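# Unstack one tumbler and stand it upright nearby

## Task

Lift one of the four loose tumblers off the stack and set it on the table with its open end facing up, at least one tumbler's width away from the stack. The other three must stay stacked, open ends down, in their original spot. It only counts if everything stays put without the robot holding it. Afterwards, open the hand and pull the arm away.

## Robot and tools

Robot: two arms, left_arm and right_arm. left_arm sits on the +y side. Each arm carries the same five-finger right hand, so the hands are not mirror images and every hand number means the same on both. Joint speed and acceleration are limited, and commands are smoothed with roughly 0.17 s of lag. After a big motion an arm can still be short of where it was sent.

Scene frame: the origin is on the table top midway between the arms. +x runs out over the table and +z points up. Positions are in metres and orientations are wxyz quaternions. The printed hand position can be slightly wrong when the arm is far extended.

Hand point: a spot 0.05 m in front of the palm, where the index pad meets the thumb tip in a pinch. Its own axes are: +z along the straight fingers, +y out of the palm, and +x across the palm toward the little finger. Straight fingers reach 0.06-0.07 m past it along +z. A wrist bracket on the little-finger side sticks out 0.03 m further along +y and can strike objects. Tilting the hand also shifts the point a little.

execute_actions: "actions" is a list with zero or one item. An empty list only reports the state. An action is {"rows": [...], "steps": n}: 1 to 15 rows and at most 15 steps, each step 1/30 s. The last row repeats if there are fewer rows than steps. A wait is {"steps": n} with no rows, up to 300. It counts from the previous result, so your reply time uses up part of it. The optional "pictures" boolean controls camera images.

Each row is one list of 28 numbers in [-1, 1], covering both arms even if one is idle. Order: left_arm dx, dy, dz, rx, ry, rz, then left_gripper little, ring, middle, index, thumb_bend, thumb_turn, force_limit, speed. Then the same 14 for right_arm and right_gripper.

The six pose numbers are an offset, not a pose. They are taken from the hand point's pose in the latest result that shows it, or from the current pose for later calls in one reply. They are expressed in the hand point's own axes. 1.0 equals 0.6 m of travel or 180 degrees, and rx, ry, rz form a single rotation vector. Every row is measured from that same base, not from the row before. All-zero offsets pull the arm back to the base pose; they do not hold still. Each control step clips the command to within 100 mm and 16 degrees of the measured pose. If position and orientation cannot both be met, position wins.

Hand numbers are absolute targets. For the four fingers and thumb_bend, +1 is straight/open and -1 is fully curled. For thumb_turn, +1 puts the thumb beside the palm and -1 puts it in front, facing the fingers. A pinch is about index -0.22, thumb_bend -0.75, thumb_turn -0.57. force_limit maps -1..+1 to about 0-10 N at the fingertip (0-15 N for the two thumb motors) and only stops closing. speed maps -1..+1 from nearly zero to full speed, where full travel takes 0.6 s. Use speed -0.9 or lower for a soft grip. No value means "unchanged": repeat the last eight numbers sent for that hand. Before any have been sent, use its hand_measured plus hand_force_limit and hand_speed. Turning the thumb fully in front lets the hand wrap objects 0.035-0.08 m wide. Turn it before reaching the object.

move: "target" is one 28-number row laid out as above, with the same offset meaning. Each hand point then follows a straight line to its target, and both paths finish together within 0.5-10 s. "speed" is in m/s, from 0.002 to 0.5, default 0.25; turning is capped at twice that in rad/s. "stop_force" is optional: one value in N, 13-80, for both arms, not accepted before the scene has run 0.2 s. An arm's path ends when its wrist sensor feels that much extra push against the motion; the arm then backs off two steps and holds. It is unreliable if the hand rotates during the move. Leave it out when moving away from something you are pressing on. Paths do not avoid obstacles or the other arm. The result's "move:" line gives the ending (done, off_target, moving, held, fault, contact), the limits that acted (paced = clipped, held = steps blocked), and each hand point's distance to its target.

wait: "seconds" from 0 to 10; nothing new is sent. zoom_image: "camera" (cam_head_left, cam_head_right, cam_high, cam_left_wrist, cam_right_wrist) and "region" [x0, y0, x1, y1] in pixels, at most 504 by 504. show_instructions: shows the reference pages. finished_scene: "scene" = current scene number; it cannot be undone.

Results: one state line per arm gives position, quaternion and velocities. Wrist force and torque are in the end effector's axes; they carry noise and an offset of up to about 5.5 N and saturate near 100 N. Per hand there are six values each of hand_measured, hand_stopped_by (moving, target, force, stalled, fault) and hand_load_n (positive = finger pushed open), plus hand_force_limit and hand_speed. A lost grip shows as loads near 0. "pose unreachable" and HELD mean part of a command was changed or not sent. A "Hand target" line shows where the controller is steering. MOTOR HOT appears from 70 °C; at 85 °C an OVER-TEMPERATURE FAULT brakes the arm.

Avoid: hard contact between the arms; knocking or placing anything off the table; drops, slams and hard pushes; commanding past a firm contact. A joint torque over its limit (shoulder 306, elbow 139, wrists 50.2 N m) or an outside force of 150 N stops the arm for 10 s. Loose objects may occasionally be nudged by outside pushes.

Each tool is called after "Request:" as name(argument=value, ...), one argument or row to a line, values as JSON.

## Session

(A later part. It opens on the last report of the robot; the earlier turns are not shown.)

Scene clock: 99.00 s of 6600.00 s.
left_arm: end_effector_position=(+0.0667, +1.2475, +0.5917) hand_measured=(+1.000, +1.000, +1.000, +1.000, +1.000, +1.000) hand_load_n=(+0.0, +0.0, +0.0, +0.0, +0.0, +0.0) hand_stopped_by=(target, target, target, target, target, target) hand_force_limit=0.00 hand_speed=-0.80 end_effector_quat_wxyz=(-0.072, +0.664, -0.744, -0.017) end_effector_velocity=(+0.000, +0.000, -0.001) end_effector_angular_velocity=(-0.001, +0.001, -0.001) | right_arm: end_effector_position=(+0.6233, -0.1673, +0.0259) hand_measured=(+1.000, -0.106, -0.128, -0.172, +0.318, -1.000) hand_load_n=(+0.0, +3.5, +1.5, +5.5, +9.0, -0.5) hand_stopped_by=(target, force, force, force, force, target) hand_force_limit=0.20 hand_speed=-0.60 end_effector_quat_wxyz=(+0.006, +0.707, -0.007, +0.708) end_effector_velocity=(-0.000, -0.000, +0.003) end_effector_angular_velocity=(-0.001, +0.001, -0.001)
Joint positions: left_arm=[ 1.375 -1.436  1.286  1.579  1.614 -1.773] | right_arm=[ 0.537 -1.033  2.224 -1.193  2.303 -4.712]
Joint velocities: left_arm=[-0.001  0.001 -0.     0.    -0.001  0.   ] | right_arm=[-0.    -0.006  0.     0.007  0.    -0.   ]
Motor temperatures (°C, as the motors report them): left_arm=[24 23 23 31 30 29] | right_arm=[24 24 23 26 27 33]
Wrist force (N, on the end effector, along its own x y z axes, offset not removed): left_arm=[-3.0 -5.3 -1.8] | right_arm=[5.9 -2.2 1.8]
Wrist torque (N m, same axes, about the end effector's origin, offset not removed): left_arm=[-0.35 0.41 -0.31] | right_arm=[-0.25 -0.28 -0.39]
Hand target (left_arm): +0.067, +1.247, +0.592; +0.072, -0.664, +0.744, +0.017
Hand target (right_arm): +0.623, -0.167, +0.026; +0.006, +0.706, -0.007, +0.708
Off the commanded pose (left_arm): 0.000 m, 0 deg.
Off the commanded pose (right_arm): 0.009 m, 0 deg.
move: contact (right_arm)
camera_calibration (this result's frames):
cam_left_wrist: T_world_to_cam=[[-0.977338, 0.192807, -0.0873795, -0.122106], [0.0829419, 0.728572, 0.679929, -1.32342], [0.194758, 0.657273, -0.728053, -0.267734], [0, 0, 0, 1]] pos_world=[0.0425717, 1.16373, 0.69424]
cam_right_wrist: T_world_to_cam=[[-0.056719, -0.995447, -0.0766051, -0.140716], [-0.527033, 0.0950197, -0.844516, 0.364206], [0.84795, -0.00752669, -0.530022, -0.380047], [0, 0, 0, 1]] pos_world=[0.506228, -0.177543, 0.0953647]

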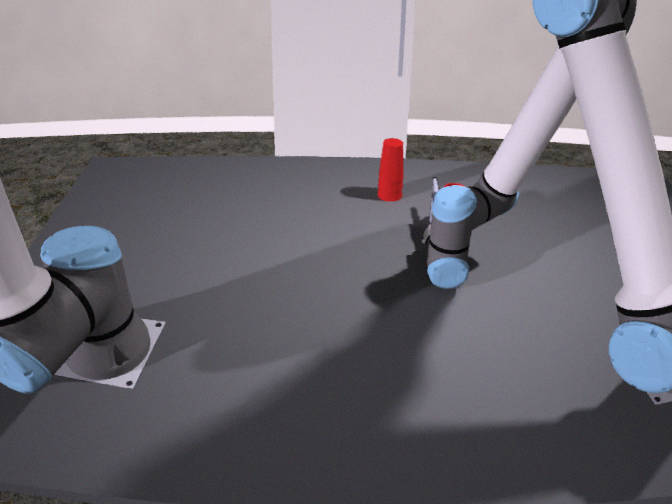

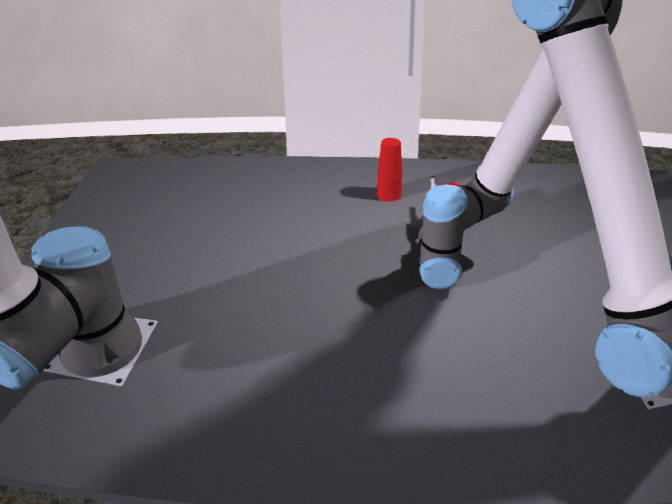

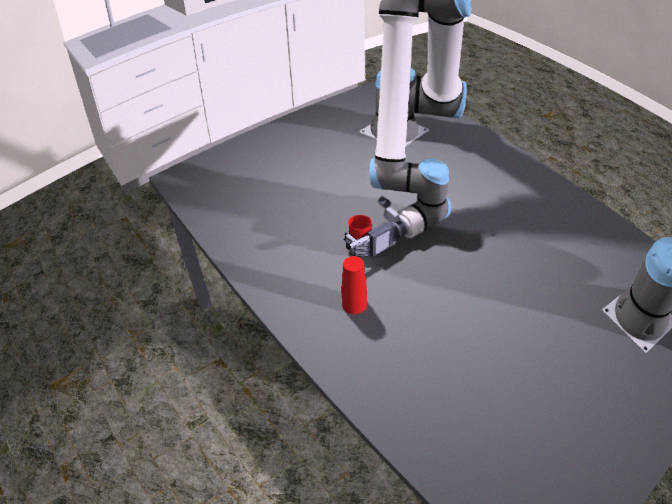

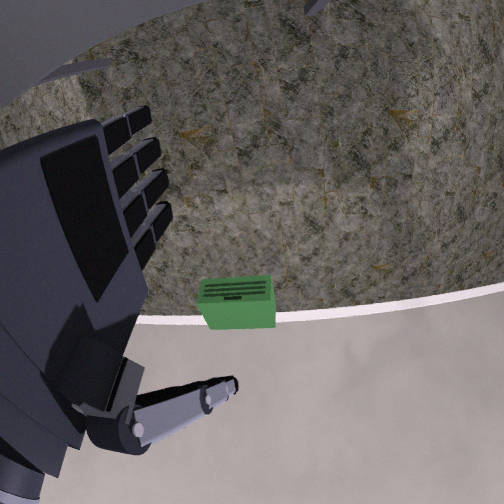

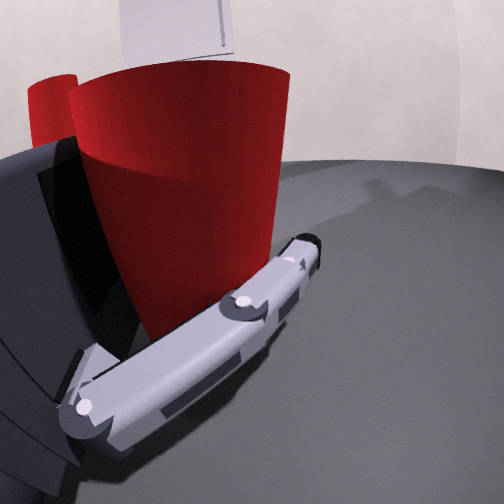

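Request:
move(
  target=[0,0,0,0,0,0,1,1,1,1,1,1,0,-0.8,0.006,0,0,0,0,0,1,1,1,1,1,-1,0.2,-0.3],
  speed=0.02,
)

Request:
move(
  target=[0,0,0,0,0,0,1,1,1,1,1,1,0,-0.8,0.02,0.015,-0.25,0,0,0,1,1,1,1,1,-1,0.2,-0.3],
  speed=0.06,
)

Request:
move(
  target=[0,0,0,0,0,0,1,1,1,1,1,1,0,-0.8,0.4,0.2,-0.1,0,0,0,1,1,1,1,1,-1,0.2,-0.3],
  speed=0.2,
)

Scene clock: 104.90 s of 6600.00 s.
left_arm: end_effector_position=(+0.0667, +1.2475, +0.5917) hand_measured=(+1.000, +1.000, +1.000, +1.000, +1.000, +1.000) hand_load_n=(+0.0, +0.0, +0.0, +0.0, +0.0, +0.0) hand_stopped_by=(target, target, target, target, target, target) hand_force_limit=0.00 hand_speed=-0.80 end_effector_quat_wxyz=(-0.072, +0.664, -0.744, -0.017) end_effector_velocity=(-0.001, -0.000, +0.000) end_effector_angular_velocity=(-0.000, -0.000, +0.001) | right_arm: end_effector_position=(+0.6233, -0.1673, +0.0295) hand_measured=(+1.000, +1.000, +1.000, +1.000, +1.000, -1.000) hand_load_n=(+0.0, +0.0, +0.0, +0.0, +0.0, +0.0) hand_stopped_by=(target, target, target, target, target, target) hand_force_limit=0.20 hand_speed=-0.30 end_effector_quat_wxyz=(+0.006, +0.707, -0.007, +0.708) end_effector_velocity=(-0.000, -0.000, -0.000) end_effector_angular_velocity=(-0.001, +0.000, -0.001)
Joint positions: left_arm=[ 1.375 -1.436  1.286  1.579  1.614 -1.773] | right_arm=[ 0.537 -1.04   2.224 -1.186  2.303 -4.712]
Joint velocities: left_arm=[ 0.001 -0.001  0.     0.     0.    -0.   ] | right_arm=[-0.     0.    -0.     0.     0.001 -0.001]
Motor temperatures (°C, as the motors report them): left_arm=[24 23 23 31 30 29] | right_arm=[24 24 23 26 27 33]
Wrist force (N, on the end effector, along its own x y z axes, offset not removed): left_arm=[-2.8 -2.7 -1.7] | right_arm=[3.4 -1.4 0.8]
Wrist torque (N m, same axes, about the end effector's origin, offset not removed): left_arm=[-0.05 0.54 -0.08] | right_arm=[-0.17 -0.46 0.02]
Hand target (left_arm): +0.067, +1.247, +0.592; +0.072, -0.664, +0.744, +0.017
Hand target (right_arm): +0.623, -0.167, +0.030; +0.006, +0.707, -0.007, +0.708
Off the commanded pose (left_arm): 0.000 m, 0 deg.
Off the commanded pose (right_arm): 0.000 m, 0 deg.
After step 90, 1.60 s passed at rest.
move: done
camera_calibration (this result's frames):
cam_left_wrist: T_world_to_cam=[[-0.977338, 0.192807, -0.0873794, -0.122106], [0.0829417, 0.728572, 0.679929, -1.32342], [0.194757, 0.657273, -0.728053, -0.267734], [0, 0, 0, 1]] pos_world=[0.0425717, 1.16373, 0.69424]
cam_right_wrist: T_world_to_cam=[[-0.0567021, -0.99545, -0.0765839, -0.140455], [-0.52704, 0.0949928, -0.844515, 0.36724], [0.847947, -0.00752303, -0.530028, -0.378132], [0, 0, 0, 1]] pos_world=[0.506222, -0.177546, 0.0989624]

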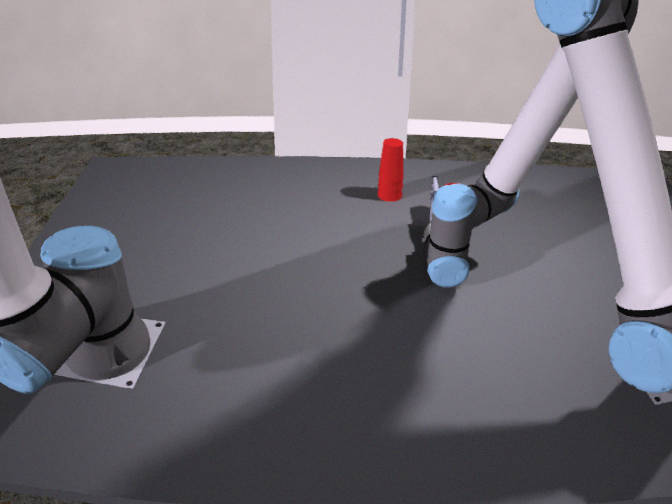

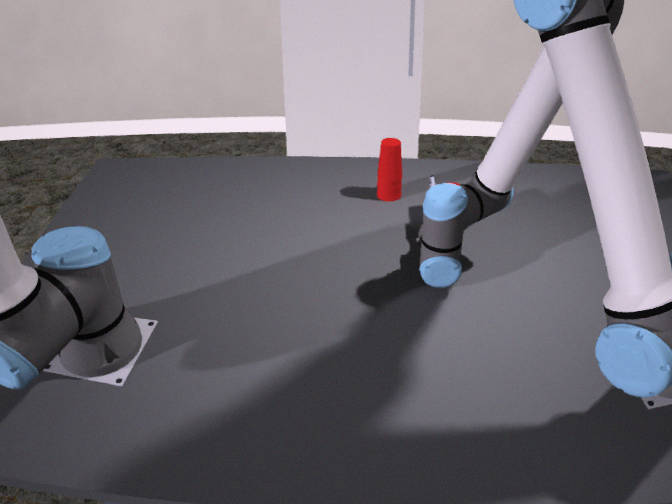

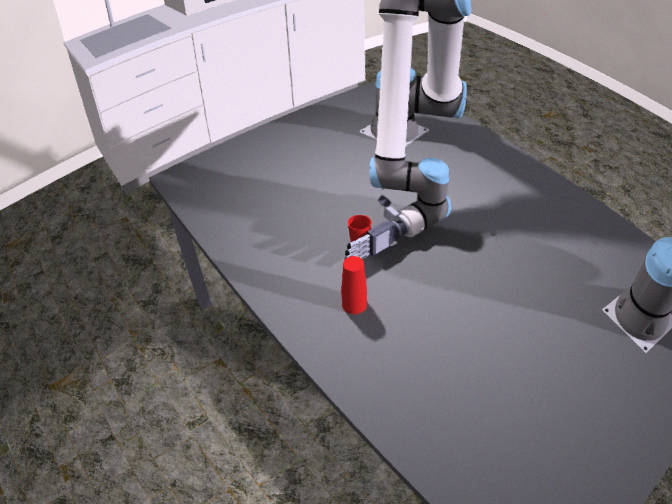

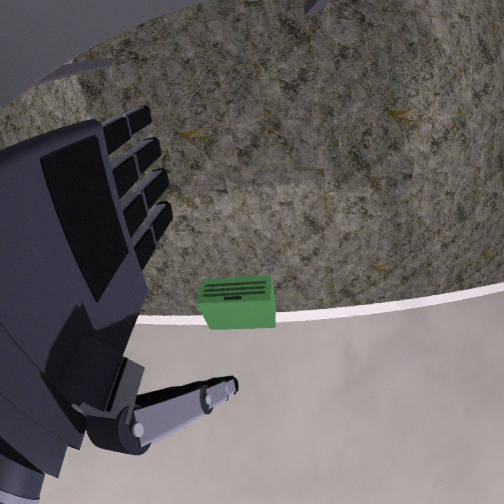

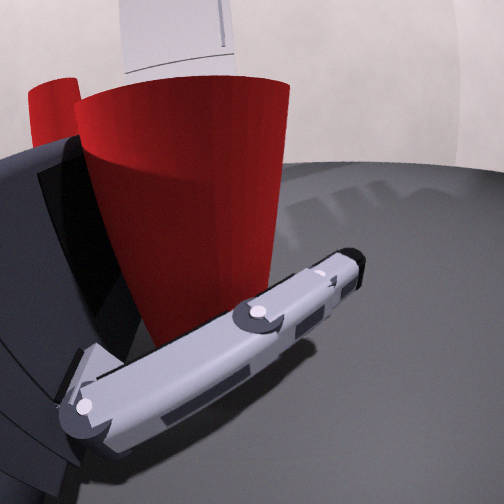

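Scene clock: 107.87 s of 6600.00 s.
left_arm: end_effector_position=(+0.0667, +1.2475, +0.5917) hand_measured=(+1.000, +1.000, +1.000, +1.000, +1.000, +1.000) hand_load_n=(+0.0, +0.0, +0.0, +0.0, +0.0, +0.0) hand_stopped_by=(target, target, target, target, target, target) hand_force_limit=0.00 hand_speed=-0.80 end_effector_quat_wxyz=(-0.072, +0.664, -0.744, -0.017) end_effector_velocity=(+0.001, +0.000, +0.000) end_effector_angular_velocity=(+0.001, +0.001, -0.002) | right_arm: end_effector_position=(+0.4733, -0.1735, +0.0413) hand_measured=(+1.000, +1.000, +1.000, +1.000, +1.000, -1.000) hand_load_n=(+0.0, +0.0, +0.0, +0.0, +0.0, +0.0) hand_stopped_by=(target, target, target, target, target, target) hand_force_limit=0.20 hand_speed=-0.30 end_effector_quat_wxyz=(+0.005, +0.707, -0.007, +0.708) end_effector_velocity=(-0.002, -0.000, +0.000) end_effector_angular_velocity=(+0.001, -0.000, +0.000)
Joint positions: left_arm=[ 1.375 -1.436  1.286  1.579  1.614 -1.773] | right_arm=[ 0.753 -1.118  2.353 -1.238  2.518 -4.712]
Joint velocities: left_arm=[-0.003  0.    -0.001  0.    -0.002 -0.   ] | right_arm=[ 0.003 -0.001  0.001 -0.     0.002  0.001]
Motor temperatures (°C, as the motors report them): left_arm=[24 23 23 31 30 29] | right_arm=[24 24 23 26 27 33]
Wrist force (N, on the end effector, along its own x y z axes, offset not removed): left_arm=[-2.4 -4.0 -0.6] | right_arm=[5.1 -0.3 -2.8]
Wrist torque (N m, same axes, about the end effector's origin, offset not removed): left_arm=[-0.27 0.30 -0.19] | right_arm=[0.45 -0.47 -0.07]
Hand target (left_arm): +0.067, +1.247, +0.592; +0.072, -0.664, +0.744, +0.017
Hand target (right_arm): +0.473, -0.174, +0.041; +0.005, +0.707, -0.007, +0.708
Off the commanded pose (left_arm): 0.000 m, 0 deg.
Off the commanded pose (right_arm): 0.000 m, 0 deg.
move: done
camera_calibration (this result's frames):
cam_left_wrist: T_world_to_cam=[[-0.977338, 0.192807, -0.0873794, -0.122106], [0.0829418, 0.728572, 0.679929, -1.32342], [0.194757, 0.657273, -0.728053, -0.267734], [0, 0, 0, 1]] pos_world=[0.0425716, 1.16373, 0.69424]
cam_right_wrist: T_world_to_cam=[[-0.056707, -0.995419, -0.0769742, -0.154269], [-0.527352, 0.0953291, -0.844282, 0.298937], [0.847752, -0.00728416, -0.530343, -0.244613], [0, 0, 0, 1]] pos_world=[0.356269, -0.183841, 0.110784]

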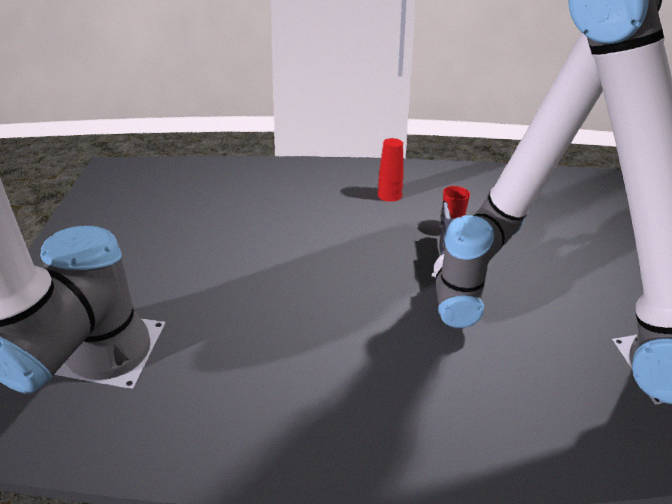

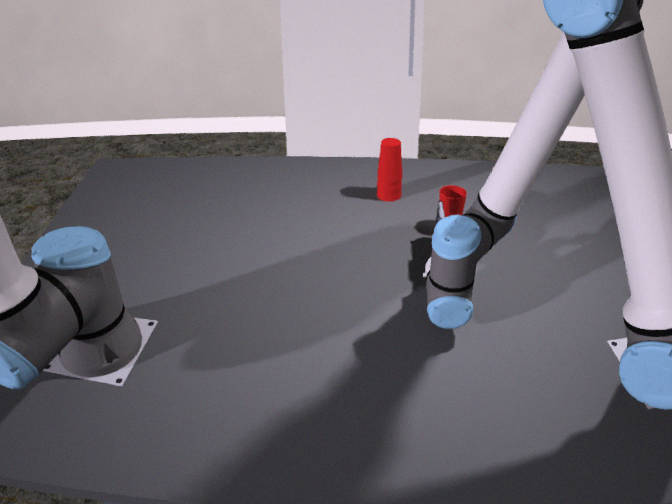

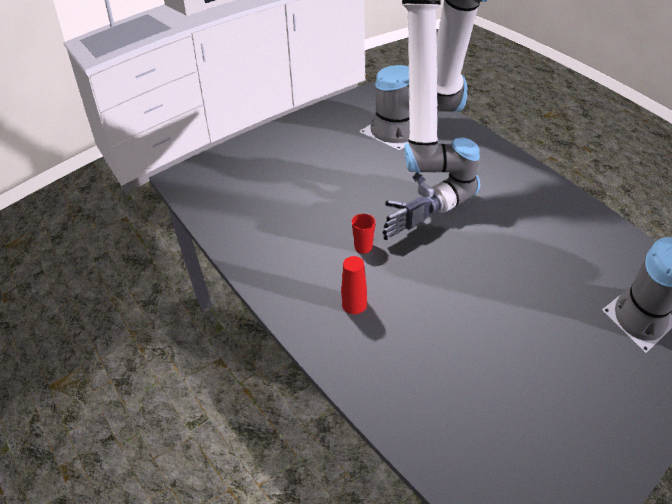

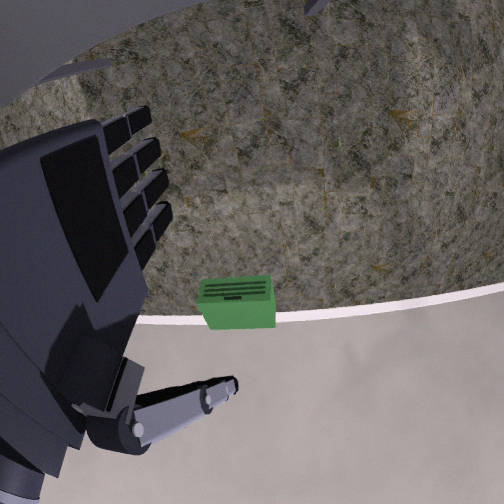

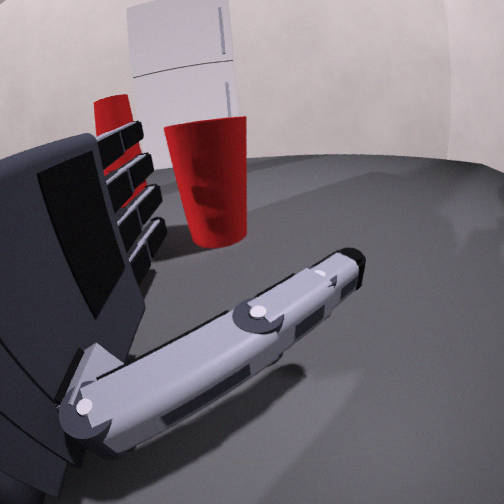

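Scene clock: 109.87 s of 6600.00 s.
left_arm: end_effector_position=(+0.0667, +1.2475, +0.5917) hand_measured=(+1.000, +1.000, +1.000, +1.000, +1.000, +1.000) hand_load_n=(+0.0, +0.0, +0.0, +0.0, +0.0, +0.0) hand_stopped_by=(target, target, target, target, target, target) hand_force_limit=0.00 hand_speed=-0.80 end_effector_quat_wxyz=(-0.072, +0.664, -0.744, -0.017) end_effector_velocity=(-0.000, +0.000, -0.000) end_effector_angular_velocity=(-0.000, +0.002, +0.002) | right_arm: end_effector_position=(+0.4110, -0.2926, +0.2809) hand_measured=(+1.000, +1.000, +1.000, +1.000, +1.000, -1.000) hand_load_n=(+0.0, +0.0, +0.0, +0.0, +0.0, +0.0) hand_stopped_by=(target, target, target, target, target, target) hand_force_limit=0.20 hand_speed=-0.30 end_effector_quat_wxyz=(+0.005, +0.707, -0.007, +0.708) end_effector_velocity=(-0.000, -0.001, +0.002) end_effector_angular_velocity=(+0.001, +0.002, +0.001)
Joint positions: left_arm=[ 1.375 -1.436  1.286  1.579  1.614 -1.773] | right_arm=[ 0.686 -1.806  2.455 -0.651  2.451 -4.712]
Joint velocities: left_arm=[-0.     0.     0.     0.    -0.002 -0.002] | right_arm=[-0.001 -0.005 -0.001  0.009 -0.002  0.003]
Motor temperatures (°C, as the motors report them): left_arm=[24 23 23 31 30 29] | right_arm=[24 24 23 26 27 33]
Wrist force (N, on the end effector, along its own x y z axes, offset not removed): left_arm=[0.4 -2.6 -4.0] | right_arm=[3.8 -1.1 -4.1]
Wrist torque (N m, same axes, about the end effector's origin, offset not removed): left_arm=[0.05 0.08 0.09] | right_arm=[0.42 -0.39 -0.22]
Hand target (left_arm): +0.067, +1.247, +0.592; +0.072, -0.664, +0.744, +0.017
Hand target (right_arm): +0.411, -0.293, +0.281; +0.005, +0.707, -0.007, +0.708
Off the commanded pose (left_arm): 0.000 m, 0 deg.
Off the commanded pose (right_arm): 0.000 m, 0 deg.
move: done
camera_calibration (this result's frames):
cam_left_wrist: T_world_to_cam=[[-0.977338, 0.192807, -0.0873795, -0.122105], [0.0829415, 0.728572, 0.679929, -1.32342], [0.194757, 0.657273, -0.728053, -0.267734], [0, 0, 0, 1]] pos_world=[0.0425716, 1.16373, 0.69424]
cam_right_wrist: T_world_to_cam=[[-0.0567554, -0.995426, -0.0768434, -0.257889], [-0.52709, 0.0952417, -0.844455, 0.479672], [0.847912, -0.00742396, -0.530085, -0.0658184], [0, 0, 0, 1]] pos_world=[0.294002, -0.302883, 0.350355]

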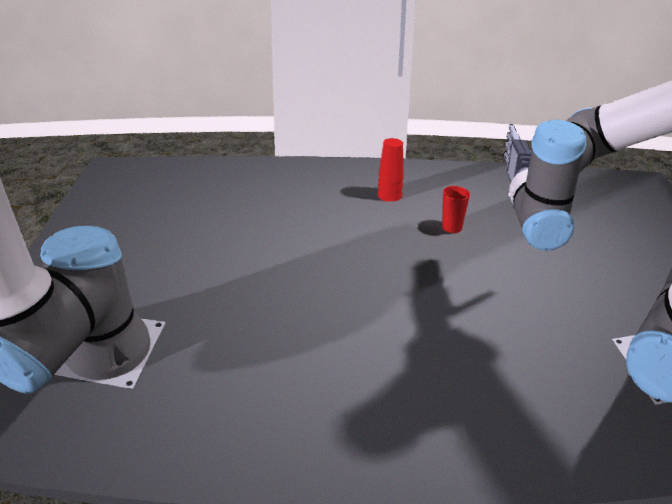

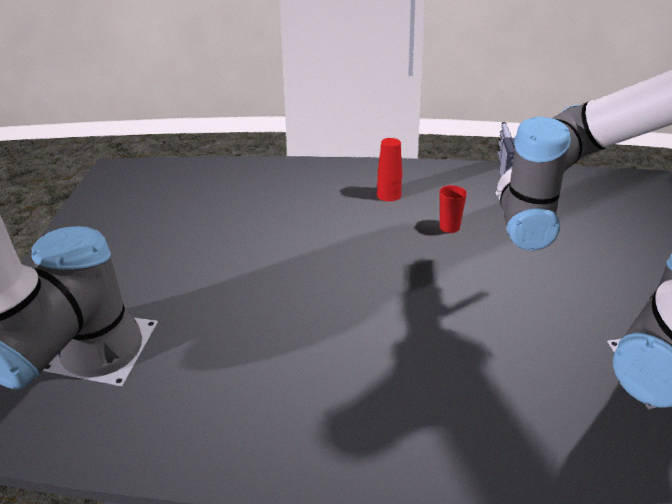

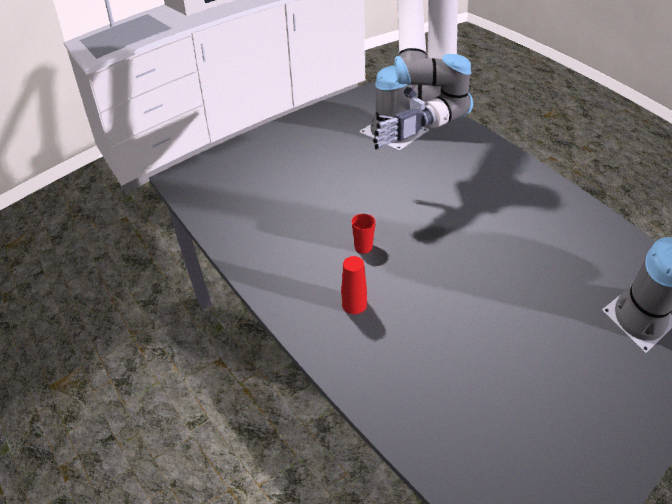

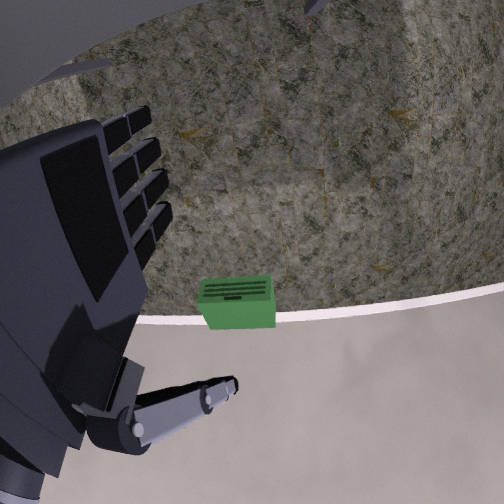

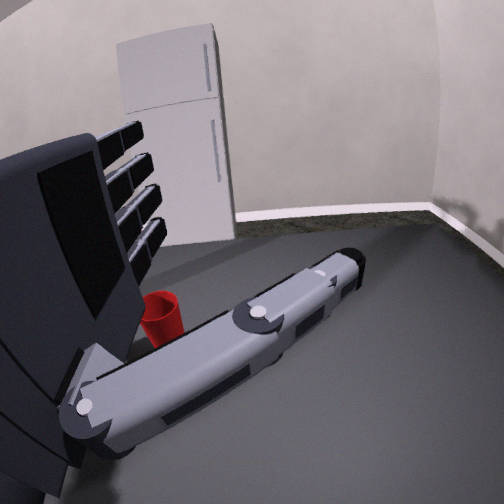

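Request:
finished_scene(
  scene=2,
)

The scene is finished: the task was done.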